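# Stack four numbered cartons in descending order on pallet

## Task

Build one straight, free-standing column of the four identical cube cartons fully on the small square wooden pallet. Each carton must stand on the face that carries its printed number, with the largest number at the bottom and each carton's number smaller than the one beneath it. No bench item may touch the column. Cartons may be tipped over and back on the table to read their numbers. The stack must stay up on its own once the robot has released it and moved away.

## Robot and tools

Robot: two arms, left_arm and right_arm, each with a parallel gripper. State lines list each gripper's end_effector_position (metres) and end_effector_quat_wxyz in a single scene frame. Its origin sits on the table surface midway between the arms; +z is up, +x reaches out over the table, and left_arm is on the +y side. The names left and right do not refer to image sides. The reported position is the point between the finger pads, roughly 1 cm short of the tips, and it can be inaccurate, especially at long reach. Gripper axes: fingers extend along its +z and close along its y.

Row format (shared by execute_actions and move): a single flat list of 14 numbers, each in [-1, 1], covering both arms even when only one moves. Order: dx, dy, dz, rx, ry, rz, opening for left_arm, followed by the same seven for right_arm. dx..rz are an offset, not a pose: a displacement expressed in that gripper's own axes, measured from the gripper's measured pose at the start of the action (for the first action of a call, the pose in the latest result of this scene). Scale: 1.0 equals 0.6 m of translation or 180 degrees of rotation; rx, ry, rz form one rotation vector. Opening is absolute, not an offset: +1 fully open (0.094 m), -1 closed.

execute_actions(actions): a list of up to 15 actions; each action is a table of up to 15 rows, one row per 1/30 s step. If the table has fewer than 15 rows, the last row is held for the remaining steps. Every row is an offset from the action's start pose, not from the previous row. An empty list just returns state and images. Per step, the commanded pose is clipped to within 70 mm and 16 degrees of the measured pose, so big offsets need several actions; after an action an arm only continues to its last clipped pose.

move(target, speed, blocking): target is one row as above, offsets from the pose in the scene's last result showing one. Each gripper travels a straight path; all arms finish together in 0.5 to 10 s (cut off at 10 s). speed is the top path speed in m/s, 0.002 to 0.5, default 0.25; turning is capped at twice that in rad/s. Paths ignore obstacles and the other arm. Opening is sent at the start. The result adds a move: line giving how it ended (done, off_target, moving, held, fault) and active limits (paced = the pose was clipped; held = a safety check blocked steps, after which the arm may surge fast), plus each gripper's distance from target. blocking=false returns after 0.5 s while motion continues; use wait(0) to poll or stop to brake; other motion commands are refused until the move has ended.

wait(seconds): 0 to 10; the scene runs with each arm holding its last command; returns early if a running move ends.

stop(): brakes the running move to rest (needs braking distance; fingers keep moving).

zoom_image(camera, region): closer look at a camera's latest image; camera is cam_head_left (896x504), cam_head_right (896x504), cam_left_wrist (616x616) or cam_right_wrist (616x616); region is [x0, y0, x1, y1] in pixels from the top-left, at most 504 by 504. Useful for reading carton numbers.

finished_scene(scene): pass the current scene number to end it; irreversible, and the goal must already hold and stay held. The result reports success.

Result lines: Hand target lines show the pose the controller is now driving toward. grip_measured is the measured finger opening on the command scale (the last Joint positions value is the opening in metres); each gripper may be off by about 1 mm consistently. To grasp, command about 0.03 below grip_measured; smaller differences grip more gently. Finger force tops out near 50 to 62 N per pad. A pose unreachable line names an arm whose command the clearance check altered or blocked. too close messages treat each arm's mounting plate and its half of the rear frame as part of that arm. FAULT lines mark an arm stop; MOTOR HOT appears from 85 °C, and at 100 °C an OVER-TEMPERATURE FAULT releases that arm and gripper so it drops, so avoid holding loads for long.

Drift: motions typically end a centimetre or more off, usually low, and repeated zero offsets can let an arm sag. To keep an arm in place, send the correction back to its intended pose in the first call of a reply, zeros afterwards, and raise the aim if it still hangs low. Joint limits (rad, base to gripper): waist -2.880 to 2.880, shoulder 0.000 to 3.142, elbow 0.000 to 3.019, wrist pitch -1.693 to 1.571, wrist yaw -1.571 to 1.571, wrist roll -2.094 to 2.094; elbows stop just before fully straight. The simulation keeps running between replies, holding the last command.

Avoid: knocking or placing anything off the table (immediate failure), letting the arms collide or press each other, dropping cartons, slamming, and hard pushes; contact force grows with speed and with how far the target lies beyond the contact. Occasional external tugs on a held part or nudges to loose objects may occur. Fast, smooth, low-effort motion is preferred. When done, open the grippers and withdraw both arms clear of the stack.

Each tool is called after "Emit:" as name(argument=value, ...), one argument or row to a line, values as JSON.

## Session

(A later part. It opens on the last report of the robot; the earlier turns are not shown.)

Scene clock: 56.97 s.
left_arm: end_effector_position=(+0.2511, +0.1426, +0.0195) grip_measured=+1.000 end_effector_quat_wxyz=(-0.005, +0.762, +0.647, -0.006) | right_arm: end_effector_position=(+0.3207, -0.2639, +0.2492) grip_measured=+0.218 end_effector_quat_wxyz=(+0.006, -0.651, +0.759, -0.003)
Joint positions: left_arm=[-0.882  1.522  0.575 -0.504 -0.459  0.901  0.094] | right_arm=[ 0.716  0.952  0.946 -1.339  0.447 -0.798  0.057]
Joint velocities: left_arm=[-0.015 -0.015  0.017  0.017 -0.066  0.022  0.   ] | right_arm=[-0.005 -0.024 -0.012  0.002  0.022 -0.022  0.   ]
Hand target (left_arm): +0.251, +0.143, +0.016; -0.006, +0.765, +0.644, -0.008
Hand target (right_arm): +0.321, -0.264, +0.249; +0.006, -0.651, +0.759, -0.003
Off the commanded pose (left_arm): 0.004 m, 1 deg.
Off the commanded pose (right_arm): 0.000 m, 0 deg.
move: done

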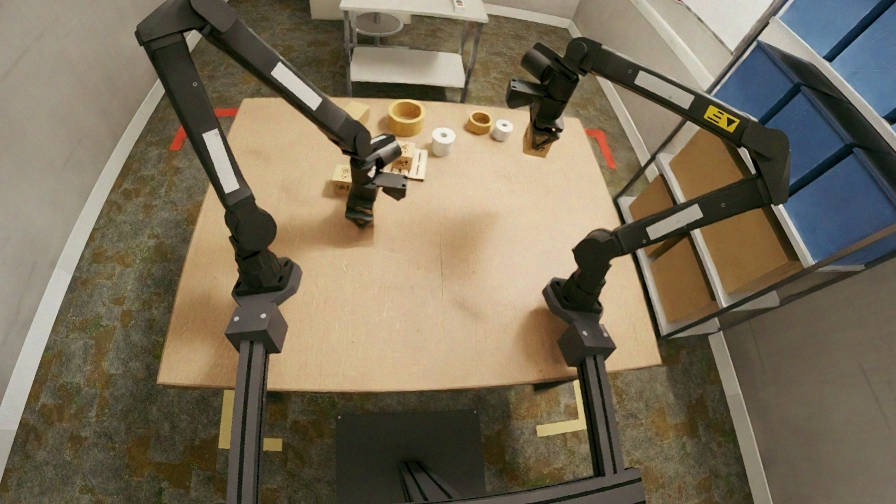

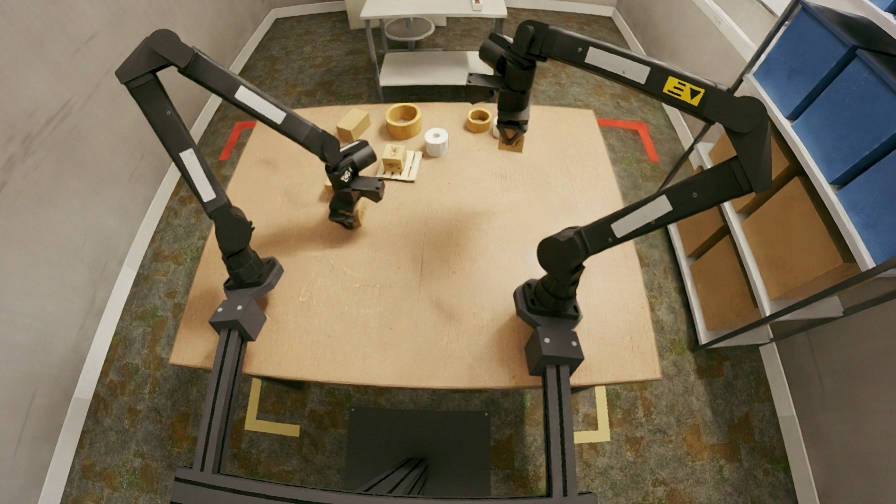

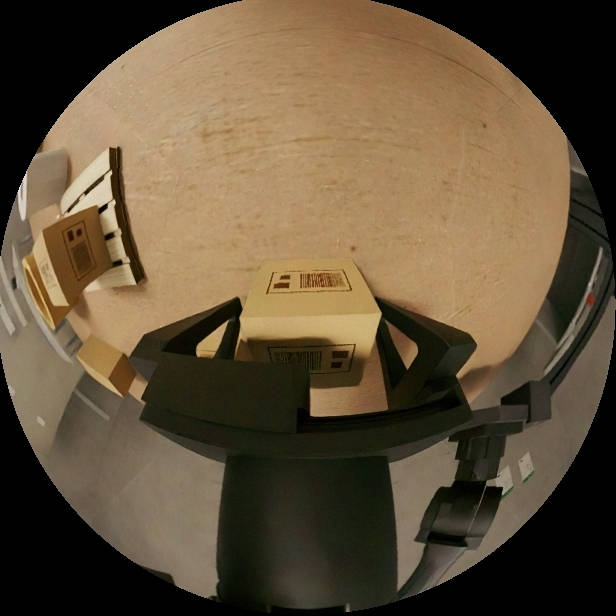

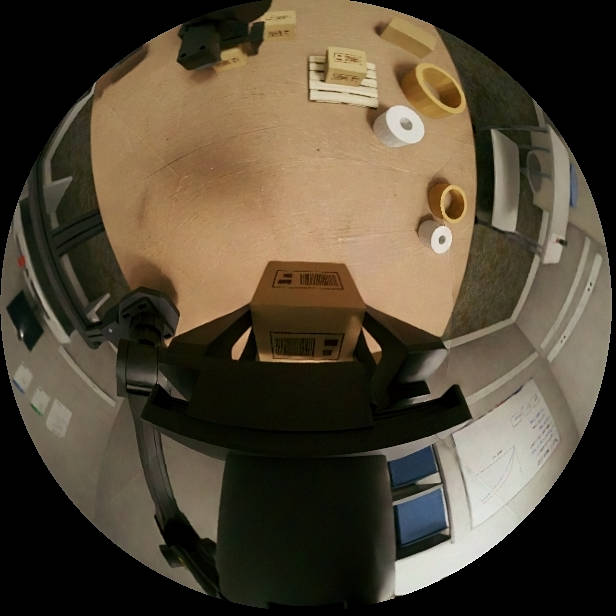

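Emit:
execute_actions(
  actions=[
    [[0,0,0,0,0,0,0.17,0,0,0,0,0,0,0.16]],
  ],
)

Emit:
move(
  target=[0,0,-0.22,0,0,0,0.17,0,0,0,0,0,0,0.16],
  speed=0.15,
)

Emit:
move(
  target=[-0.121,0.34,-0.01,0,0,0,0.17,0,0,0,0,0,0,0.16],
  speed=0.15,
)

Scene clock: 63.80 s.
left_arm: end_effector_position=(+0.2511, +0.1425, +0.0195) grip_measured=+0.223 end_effector_quat_wxyz=(-0.005, +0.763, +0.646, -0.006) | right_arm: end_effector_position=(+0.3207, -0.2639, +0.2492) grip_measured=+0.218 end_effector_quat_wxyz=(+0.006, -0.651, +0.759, -0.003)
Joint positions: left_arm=[-0.882  1.522  0.575 -0.504 -0.459  0.904  0.057] | right_arm=[ 0.716  0.952  0.946 -1.339  0.447 -0.798  0.057]
Joint velocities: left_arm=[-0.005 -0.005 -0.002  0.007 -0.066  0.022 -0.   ] | right_arm=[-0.005 -0.005 -0.022 -0.002 -0.051  0.007 -0.001]
Hand target (left_arm): +0.251, +0.143, +0.019; -0.005, +0.762, +0.648, -0.006
Hand target (right_arm): +0.321, -0.264, +0.249; +0.006, -0.651, +0.759, -0.003
Off the commanded pose (left_arm): 0.000 m, 0 deg.
Off the commanded pose (right_arm): 0.000 m, 0 deg.

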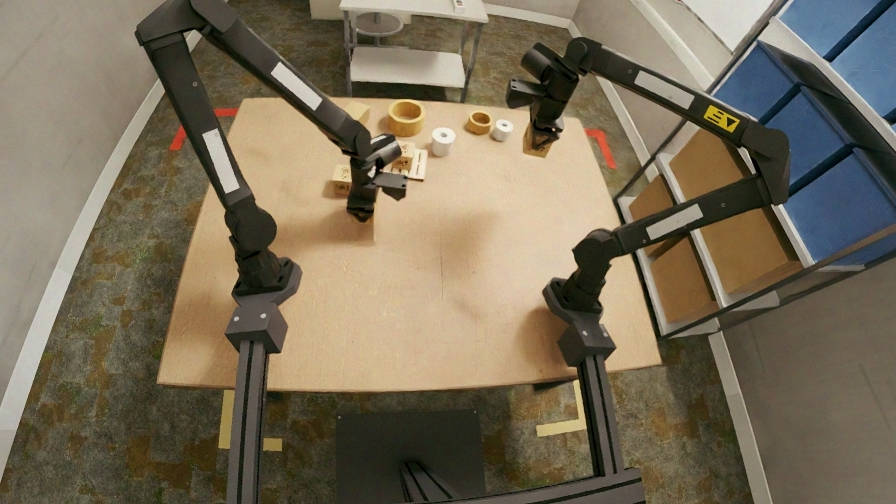

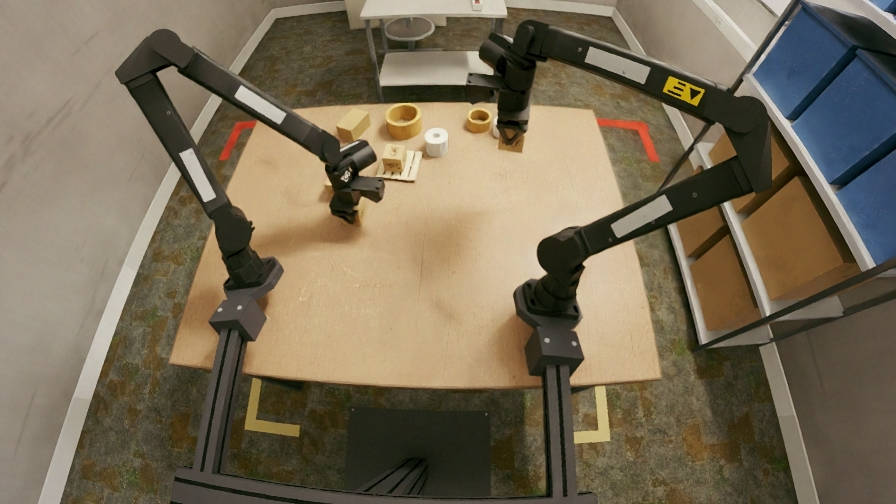

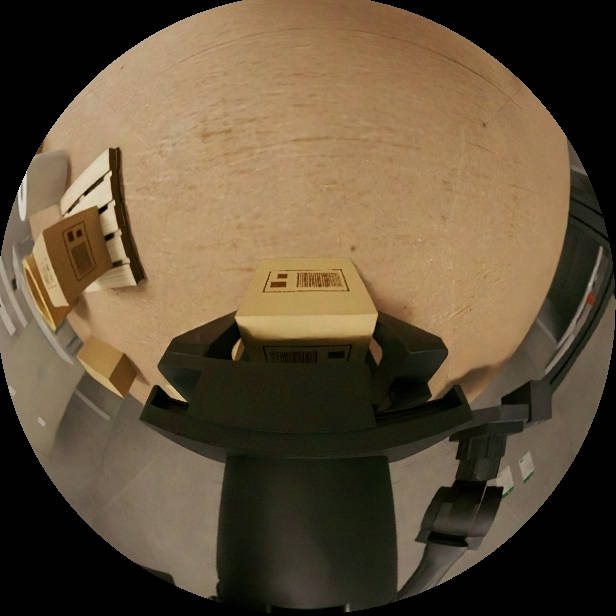

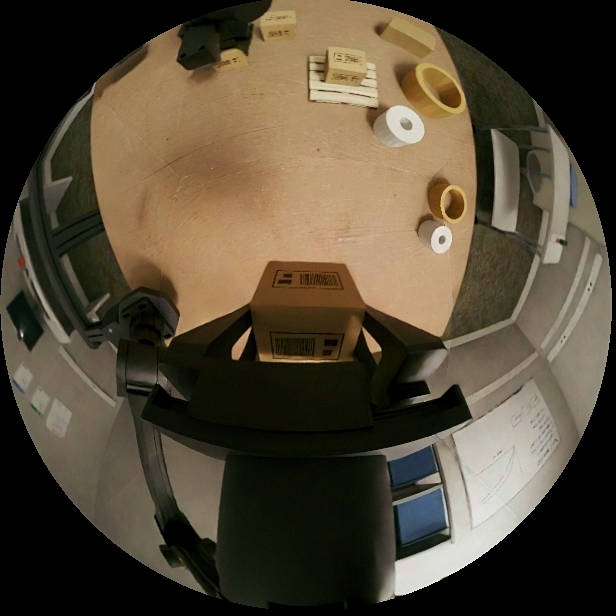

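Scene clock: 65.13 s.
left_arm: end_effector_position=(+0.2423, +0.1529, +0.1386) grip_measured=+0.223 end_effector_quat_wxyz=(-0.022, +0.771, +0.637, -0.004) | right_arm: end_effector_position=(+0.3207, -0.2639, +0.2492) grip_measured=+0.218 end_effector_quat_wxyz=(+0.006, -0.651, +0.759, -0.003)
Joint positions: left_arm=[-1.073  1.247  0.681 -1.02  -0.471  0.698  0.057] | right_arm=[ 0.716  0.952  0.946 -1.339  0.447 -0.798  0.057]
Joint velocities: left_arm=[-0.015 -0.005 -0.002 -0.007  0.007 -0.007  0.001] | right_arm=[ 0.015 -0.005  0.007 -0.012 -0.007  0.022  0.   ]
Hand target (left_arm): +0.253, +0.144, +0.151; -0.004, +0.763, +0.646, -0.005
Hand target (right_arm): +0.321, -0.264, +0.249; +0.006, -0.651, +0.759, -0.003
Off the commanded pose (left_arm): 0.020 m, 2 deg.
Off the commanded pose (right_arm): 0.000 m, 0 deg.
move: off_target (left_arm)

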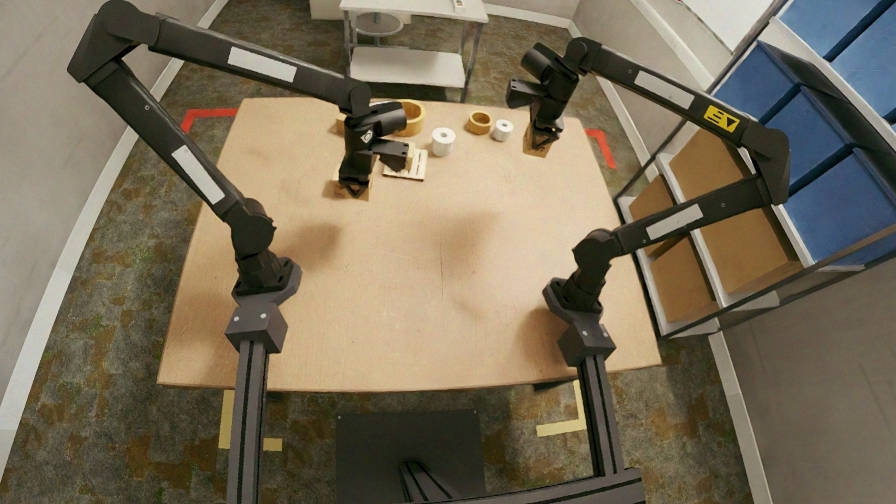

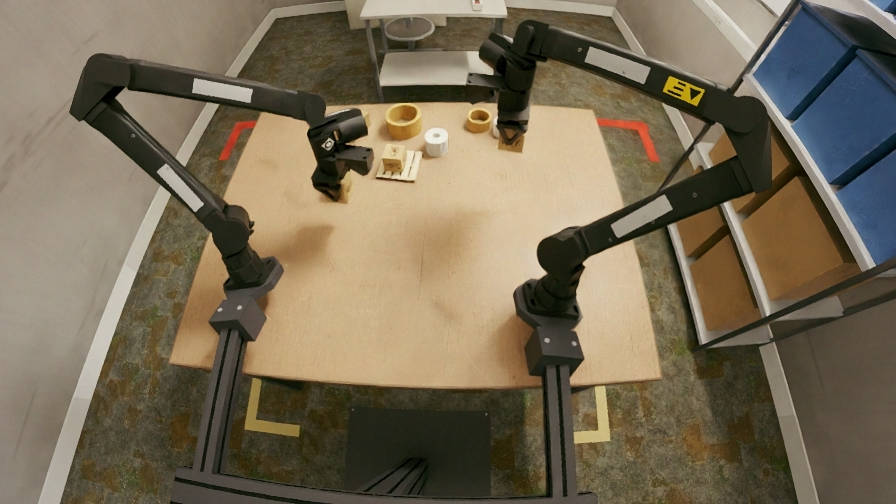

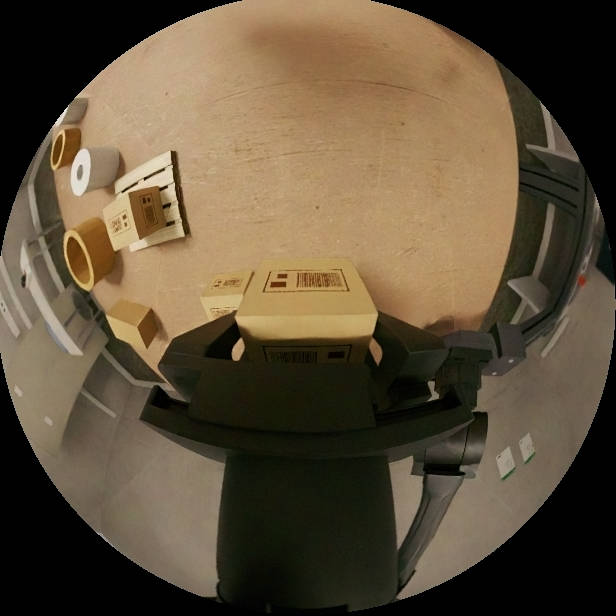

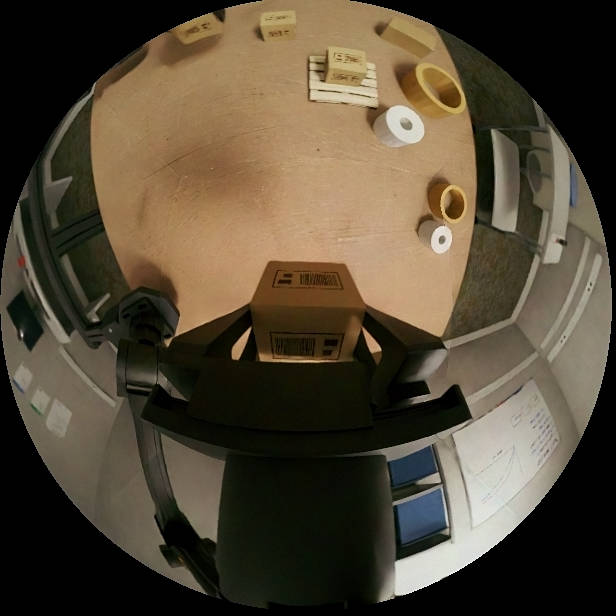

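Scene clock: 66.93 s.
left_arm: end_effector_position=(+0.4182, +0.0488, +0.1323) grip_measured=+0.223 end_effector_quat_wxyz=(-0.026, +0.769, +0.638, -0.004) | right_arm: end_effector_position=(+0.3207, -0.2639, +0.2492) grip_measured=+0.218 end_effector_quat_wxyz=(+0.006, -0.651, +0.759, -0.003)
Joint positions: left_arm=[-0.881  1.646  1.241 -1.092 -0.466  0.905  0.057] | right_arm=[ 0.716  0.952  0.946 -1.339  0.447 -0.798  0.057]
Joint velocities: left_arm=[-0.015  0.005 -0.002 -0.012 -0.022 -0.007 -0.001] | right_arm=[-0.005 -0.005  0.007 -0.002 -0.007 -0.037 -0.001]
Hand target (left_arm): +0.429, +0.044, +0.136; -0.022, +0.771, +0.637, -0.005
Hand target (right_arm): +0.321, -0.264, +0.249; +0.006, -0.651, +0.759, -0.003
Off the commanded pose (left_arm): 0.013 m, 1 deg.
Off the commanded pose (right_arm): 0.000 m, 0 deg.
move: off_target (left_arm)

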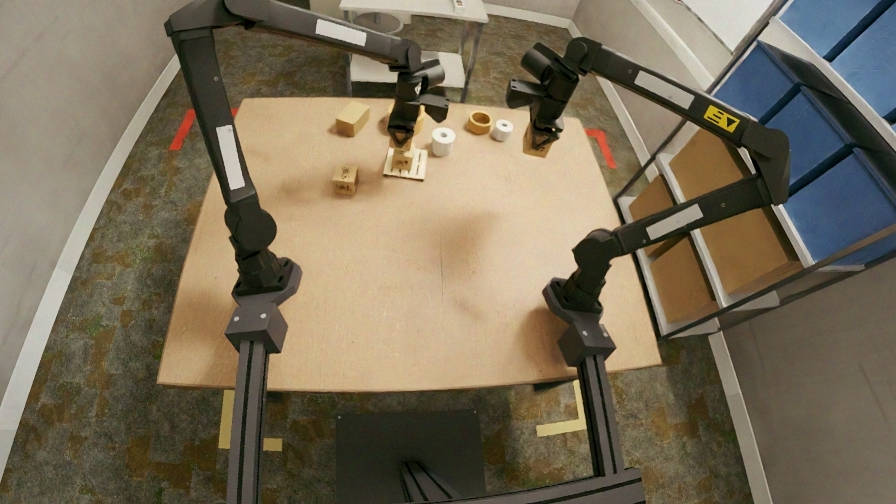

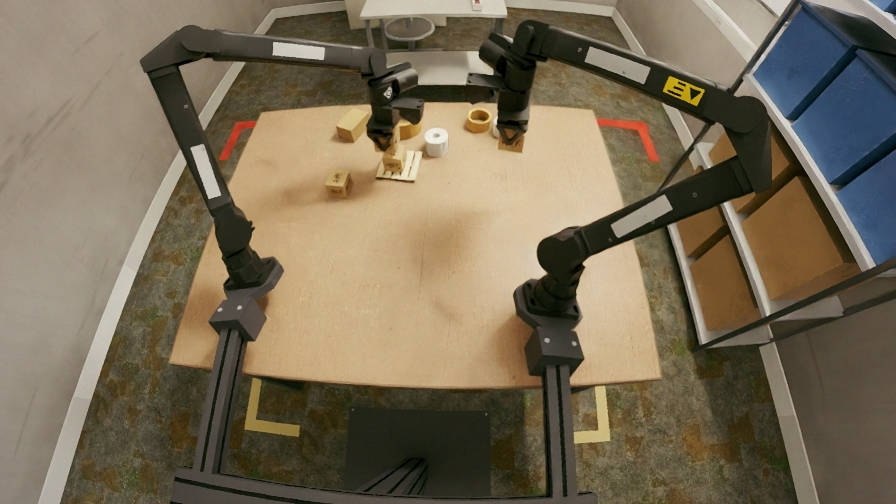

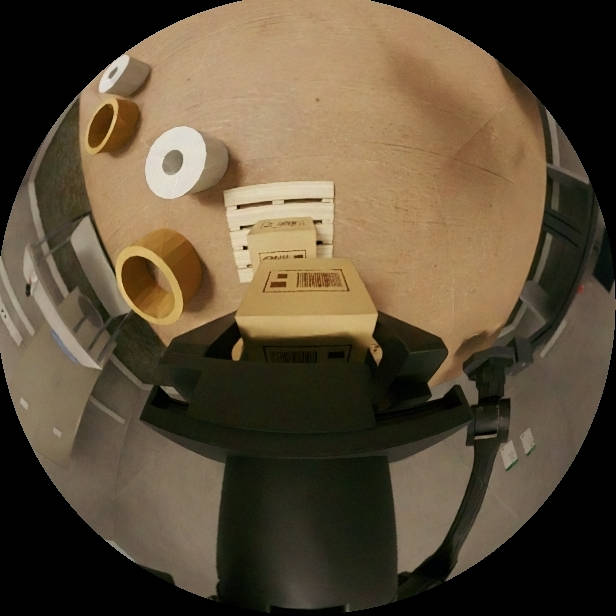

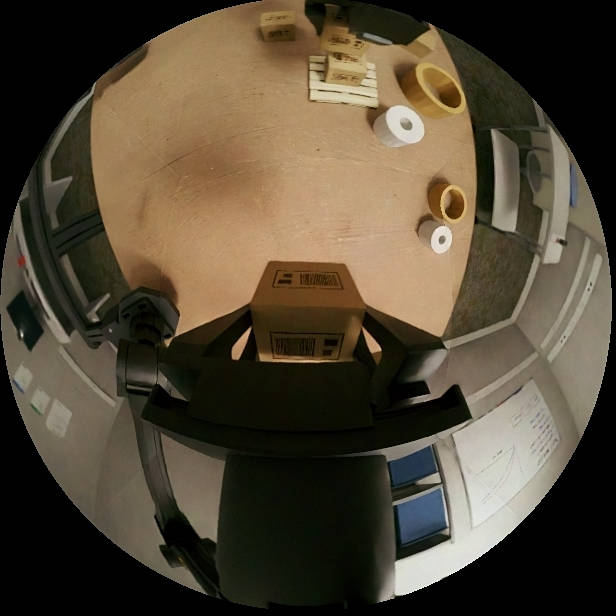

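Emit:
move(
  target=[-0.011,0.038,0.055,-0.013,-0.01,-0.014,0.17,0,0,0,0,0,0,0.16],
  speed=0.05,
)

Emit:
zoom_image(
  camera="cam_left_wrist",
  region=[220,170,400,330],
)

Emit:
zoom_image(
  camera="cam_head_left",
  region=[350,40,510,200],
)

Scene clock: 68.40 s.
left_arm: end_effector_position=(+0.4368, +0.0406, +0.1045) grip_measured=+0.223 end_effector_quat_wxyz=(+0.001, +0.753, +0.658, -0.001) | right_arm: end_effector_position=(+0.3207, -0.2639, +0.2492) grip_measured=+0.218 end_effector_quat_wxyz=(+0.006, -0.651, +0.759, -0.003)
Joint positions: left_arm=[-0.841  1.683  1.231 -0.965 -0.464  0.925  0.057] | right_arm=[ 0.716  0.952  0.946 -1.339  0.447 -0.798  0.057]
Joint velocities: left_arm=[-0.015 -0.005 -0.007 -0.007  0.066  0.037 -0.   ] | right_arm=[ 0.005 -0.005 -0.017 -0.012  0.022 -0.066  0.   ]
Hand target (left_arm): +0.438, +0.039, +0.098; -0.000, +0.755, +0.656, -0.002
Hand target (right_arm): +0.321, -0.264, +0.249; +0.006, -0.651, +0.759, -0.003
Off the commanded pose (left_arm): 0.007 m, 0 deg.
Off the commanded pose (right_arm): 0.000 m, 0 deg.
move: done

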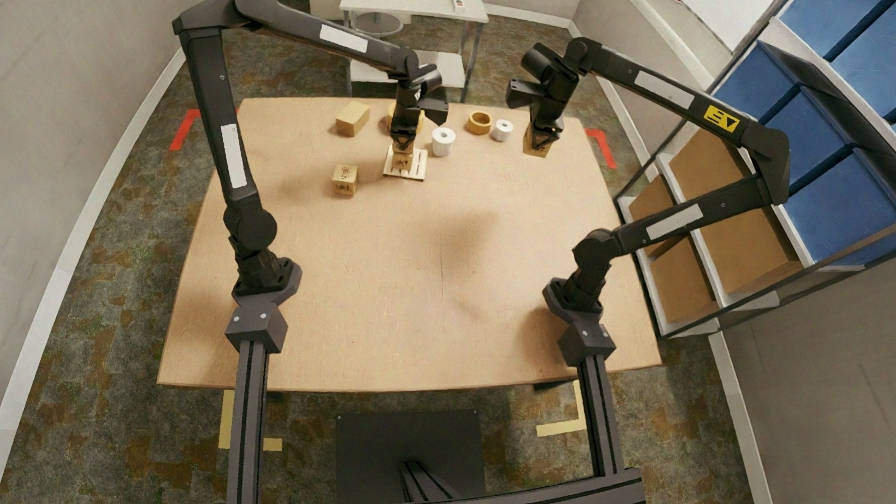

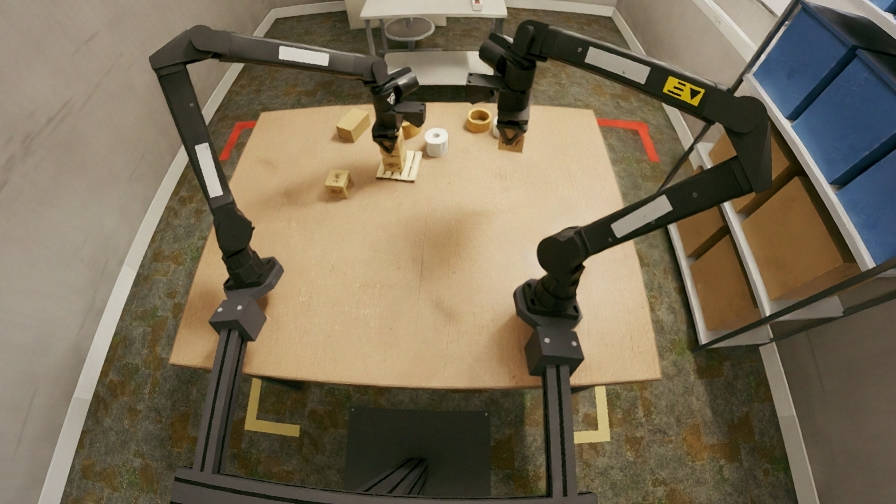

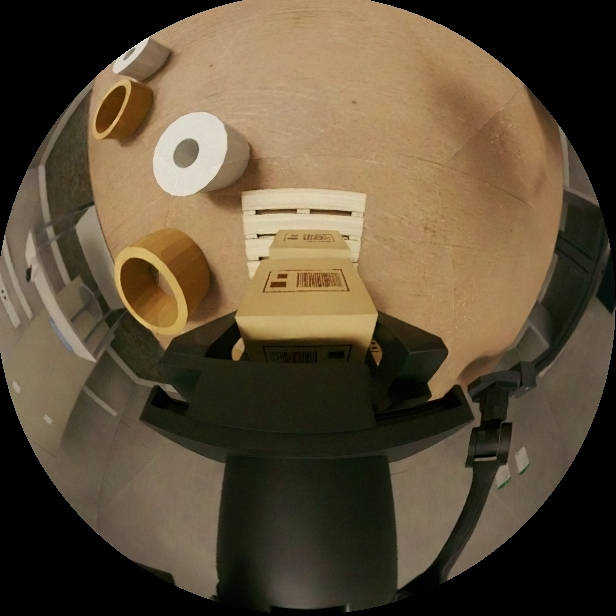

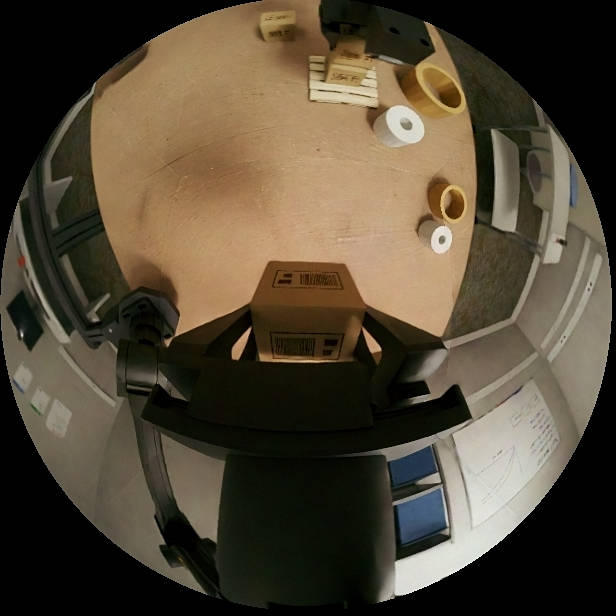

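Region (220, 170, 400, 330) of cam_left_wrist's 616x616 image, scaled by 2.800, with more detail than that image has.

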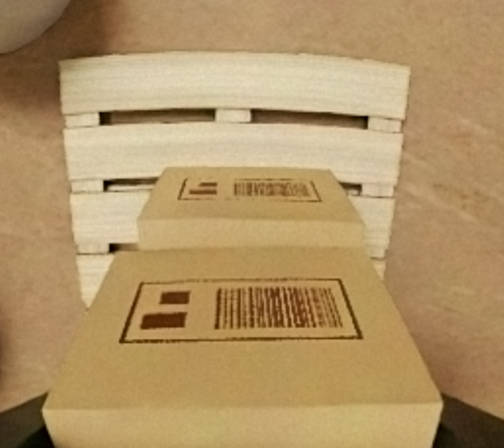

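Region (350, 40, 510, 200) of cam_head_left's 896x504 image, scaled by 3.150, with more detail than that image has.

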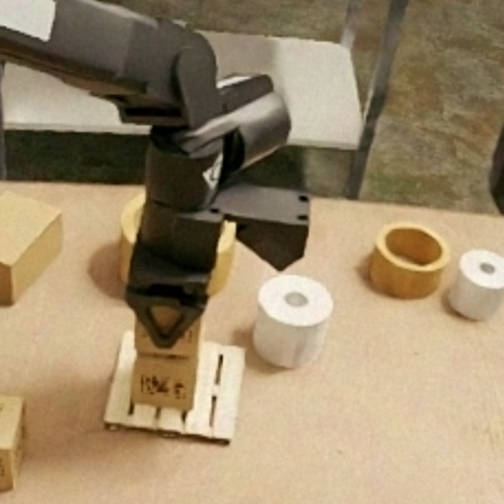

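Slightly beyond in +y (~2 mm).

Emit:
move(
  target=[-0.004,-0.006,0.03,0,0,0,0.17,0,0,0,0,0,0,0.16],
  speed=0.03,
)

Emit:
zoom_image(
  camera="cam_left_wrist",
  region=[220,170,400,330],
)

Scene clock: 69.57 s.
left_arm: end_effector_position=(+0.4309, +0.0392, +0.0939) grip_measured=+0.223 end_effector_quat_wxyz=(+0.003, +0.752, +0.659, -0.001) | right_arm: end_effector_position=(+0.3207, -0.2639, +0.2492) grip_measured=+0.218 end_effector_quat_wxyz=(+0.006, -0.651, +0.759, -0.003)
Joint positions: left_arm=[-0.841  1.693  1.207 -0.927 -0.464  0.925  0.057] | right_arm=[ 0.716  0.952  0.946 -1.339  0.447 -0.798  0.057]
Joint velocities: left_arm=[-0.015  0.005 -0.002 -0.012  0.081 -0.007  0.   ] | right_arm=[-0.005 -0.005  0.007 -0.002 -0.066 -0.007  0.001]
Hand target (left_arm): +0.433, +0.039, +0.087; +0.001, +0.753, +0.658, -0.001
Hand target (right_arm): +0.321, -0.264, +0.249; +0.006, -0.651, +0.759, -0.003
Off the commanded pose (left_arm): 0.008 m, 0 deg.
Off the commanded pose (right_arm): 0.000 m, 0 deg.
move: done

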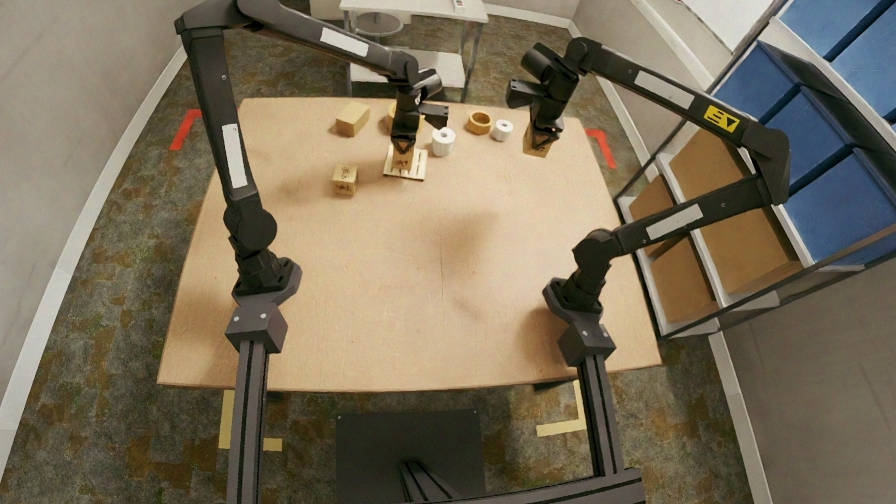

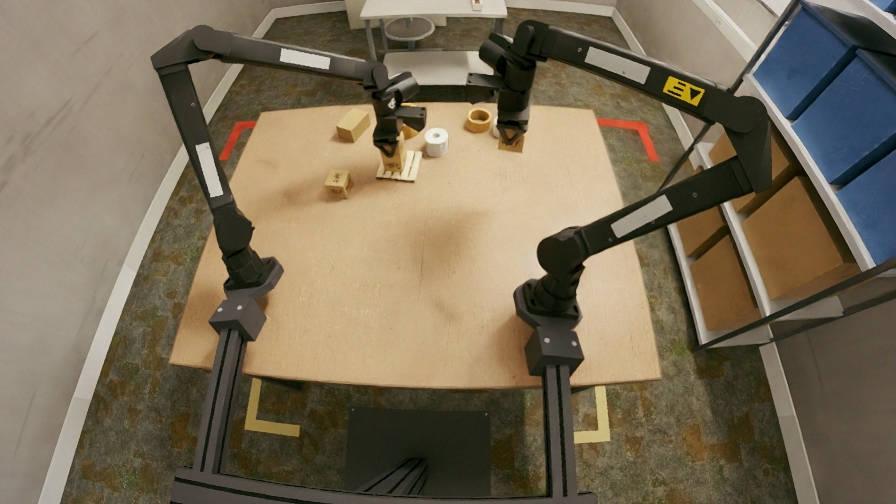

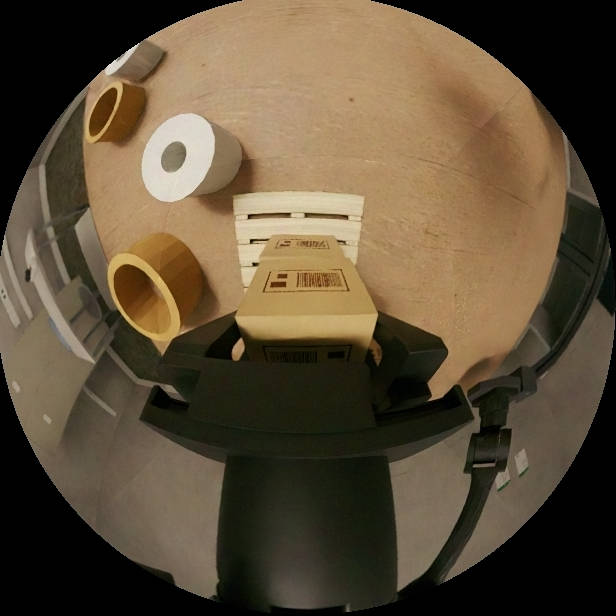

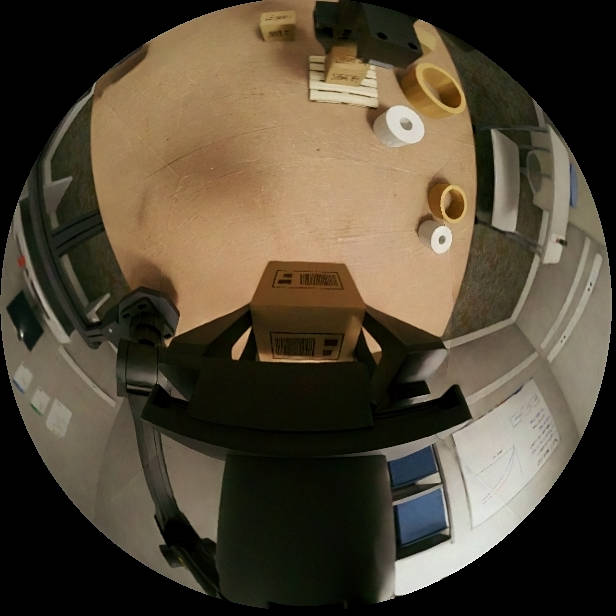

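Region (220, 170, 400, 330) of cam_left_wrist's 616x616 image, scaled by 2.800, with more detail than that image has.

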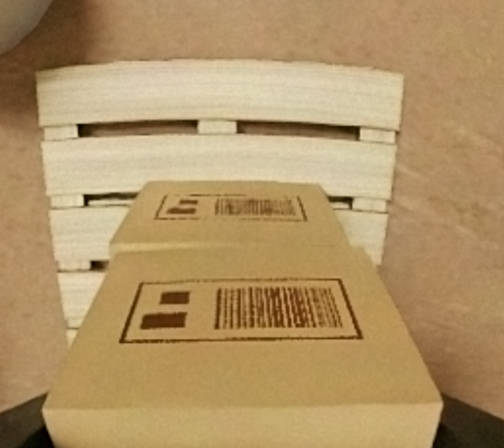

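Emit:
move(
  target=[0,0.012,0.006,0,0,0,0.17,0,0,0,0,0,0,0.16],
  speed=0.02,
)

Emit:
zoom_image(
  camera="cam_left_wrist",
  region=[220,170,400,330],
)

Scene clock: 70.43 s.
left_arm: end_effector_position=(+0.4319, +0.0404, +0.0931) grip_measured=+0.223 end_effector_quat_wxyz=(+0.002, +0.751, +0.660, -0.000) | right_arm: end_effector_position=(+0.3207, -0.2639, +0.2492) grip_measured=+0.218 end_effector_quat_wxyz=(+0.006, -0.651, +0.759, -0.003)
Joint positions: left_arm=[-0.837  1.693  1.207 -0.927 -0.464  0.926  0.057] | right_arm=[ 0.716  0.952  0.946 -1.339  0.447 -0.798  0.057]
Joint velocities: left_arm=[-0.015 -0.005 -0.007 -0.012 -0.081  0.007  0.   ] | right_arm=[-0.015 -0.005 -0.002  0.007  0.081 -0.007 -0.001]
Hand target (left_arm): +0.438, +0.038, +0.090; +0.003, +0.752, +0.659, -0.001
Hand target (right_arm): +0.321, -0.264, +0.249; +0.006, -0.651, +0.759, -0.003
Off the commanded pose (left_arm): 0.007 m, 0 deg.
Off the commanded pose (right_arm): 0.000 m, 0 deg.
move: done

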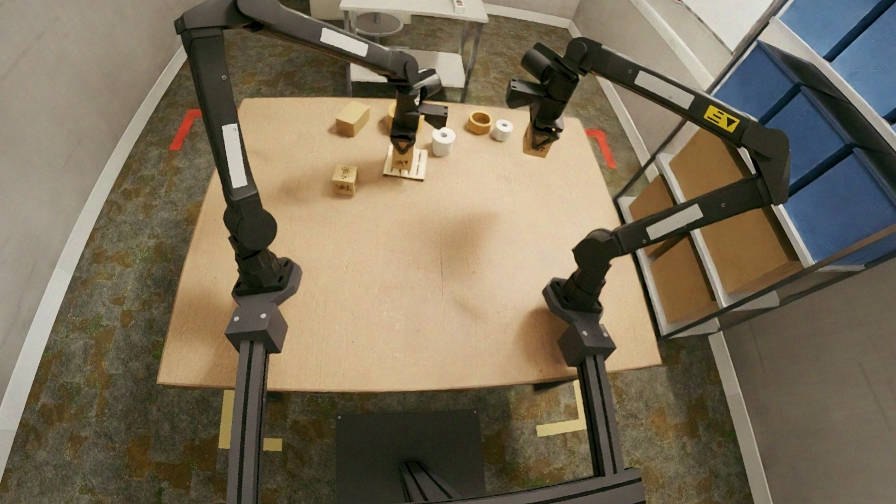

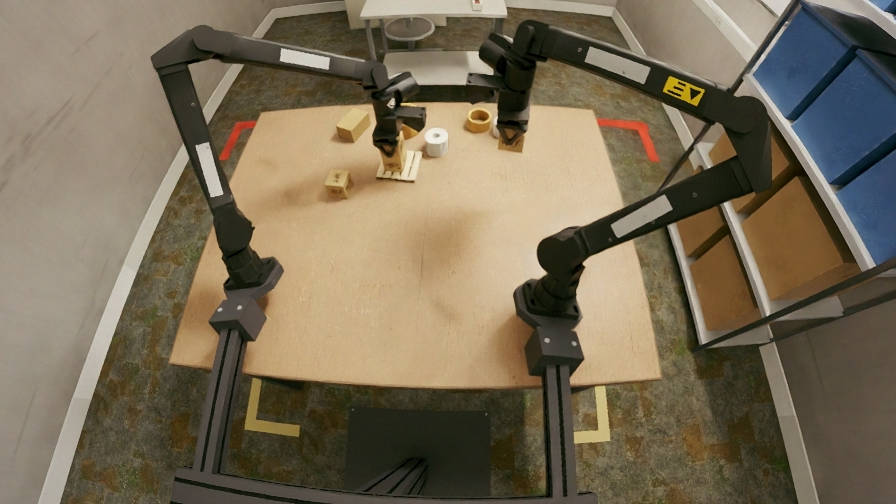

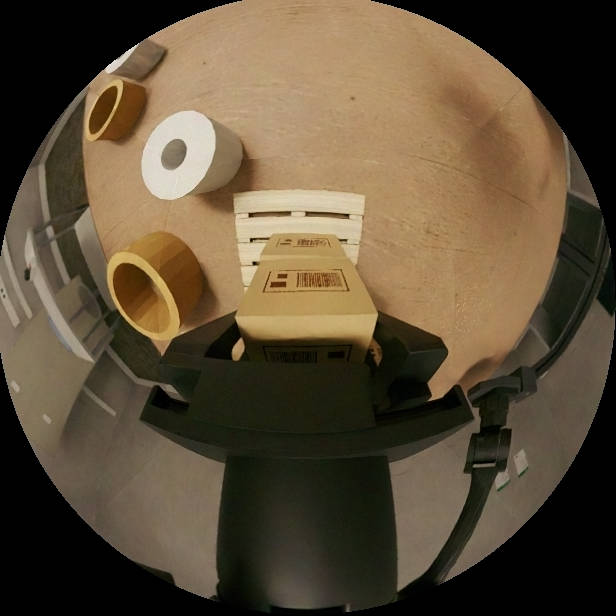

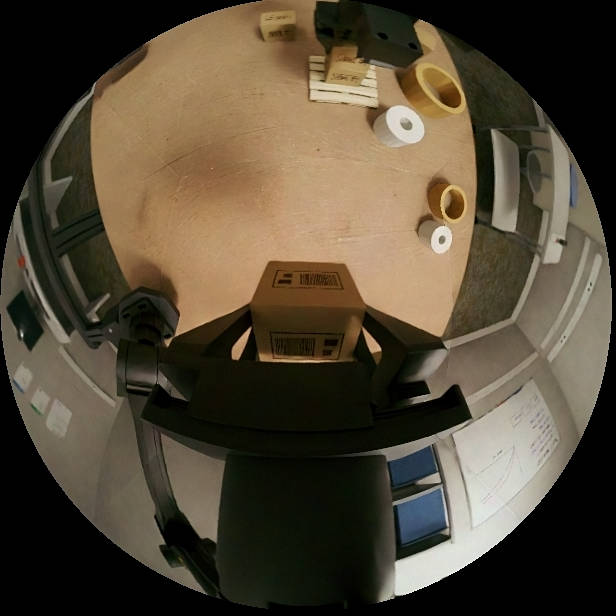

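Region (220, 170, 400, 330) of cam_left_wrist's 616x616 image, scaled by 2.800, with more detail than that image has.

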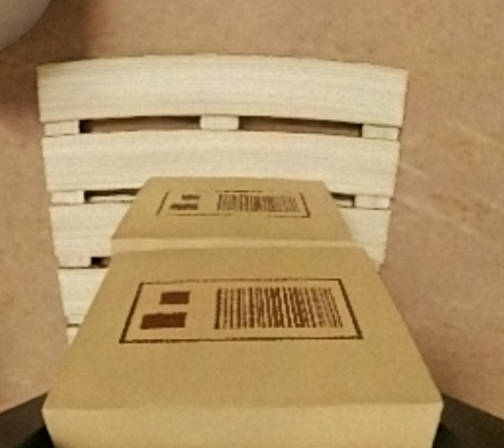

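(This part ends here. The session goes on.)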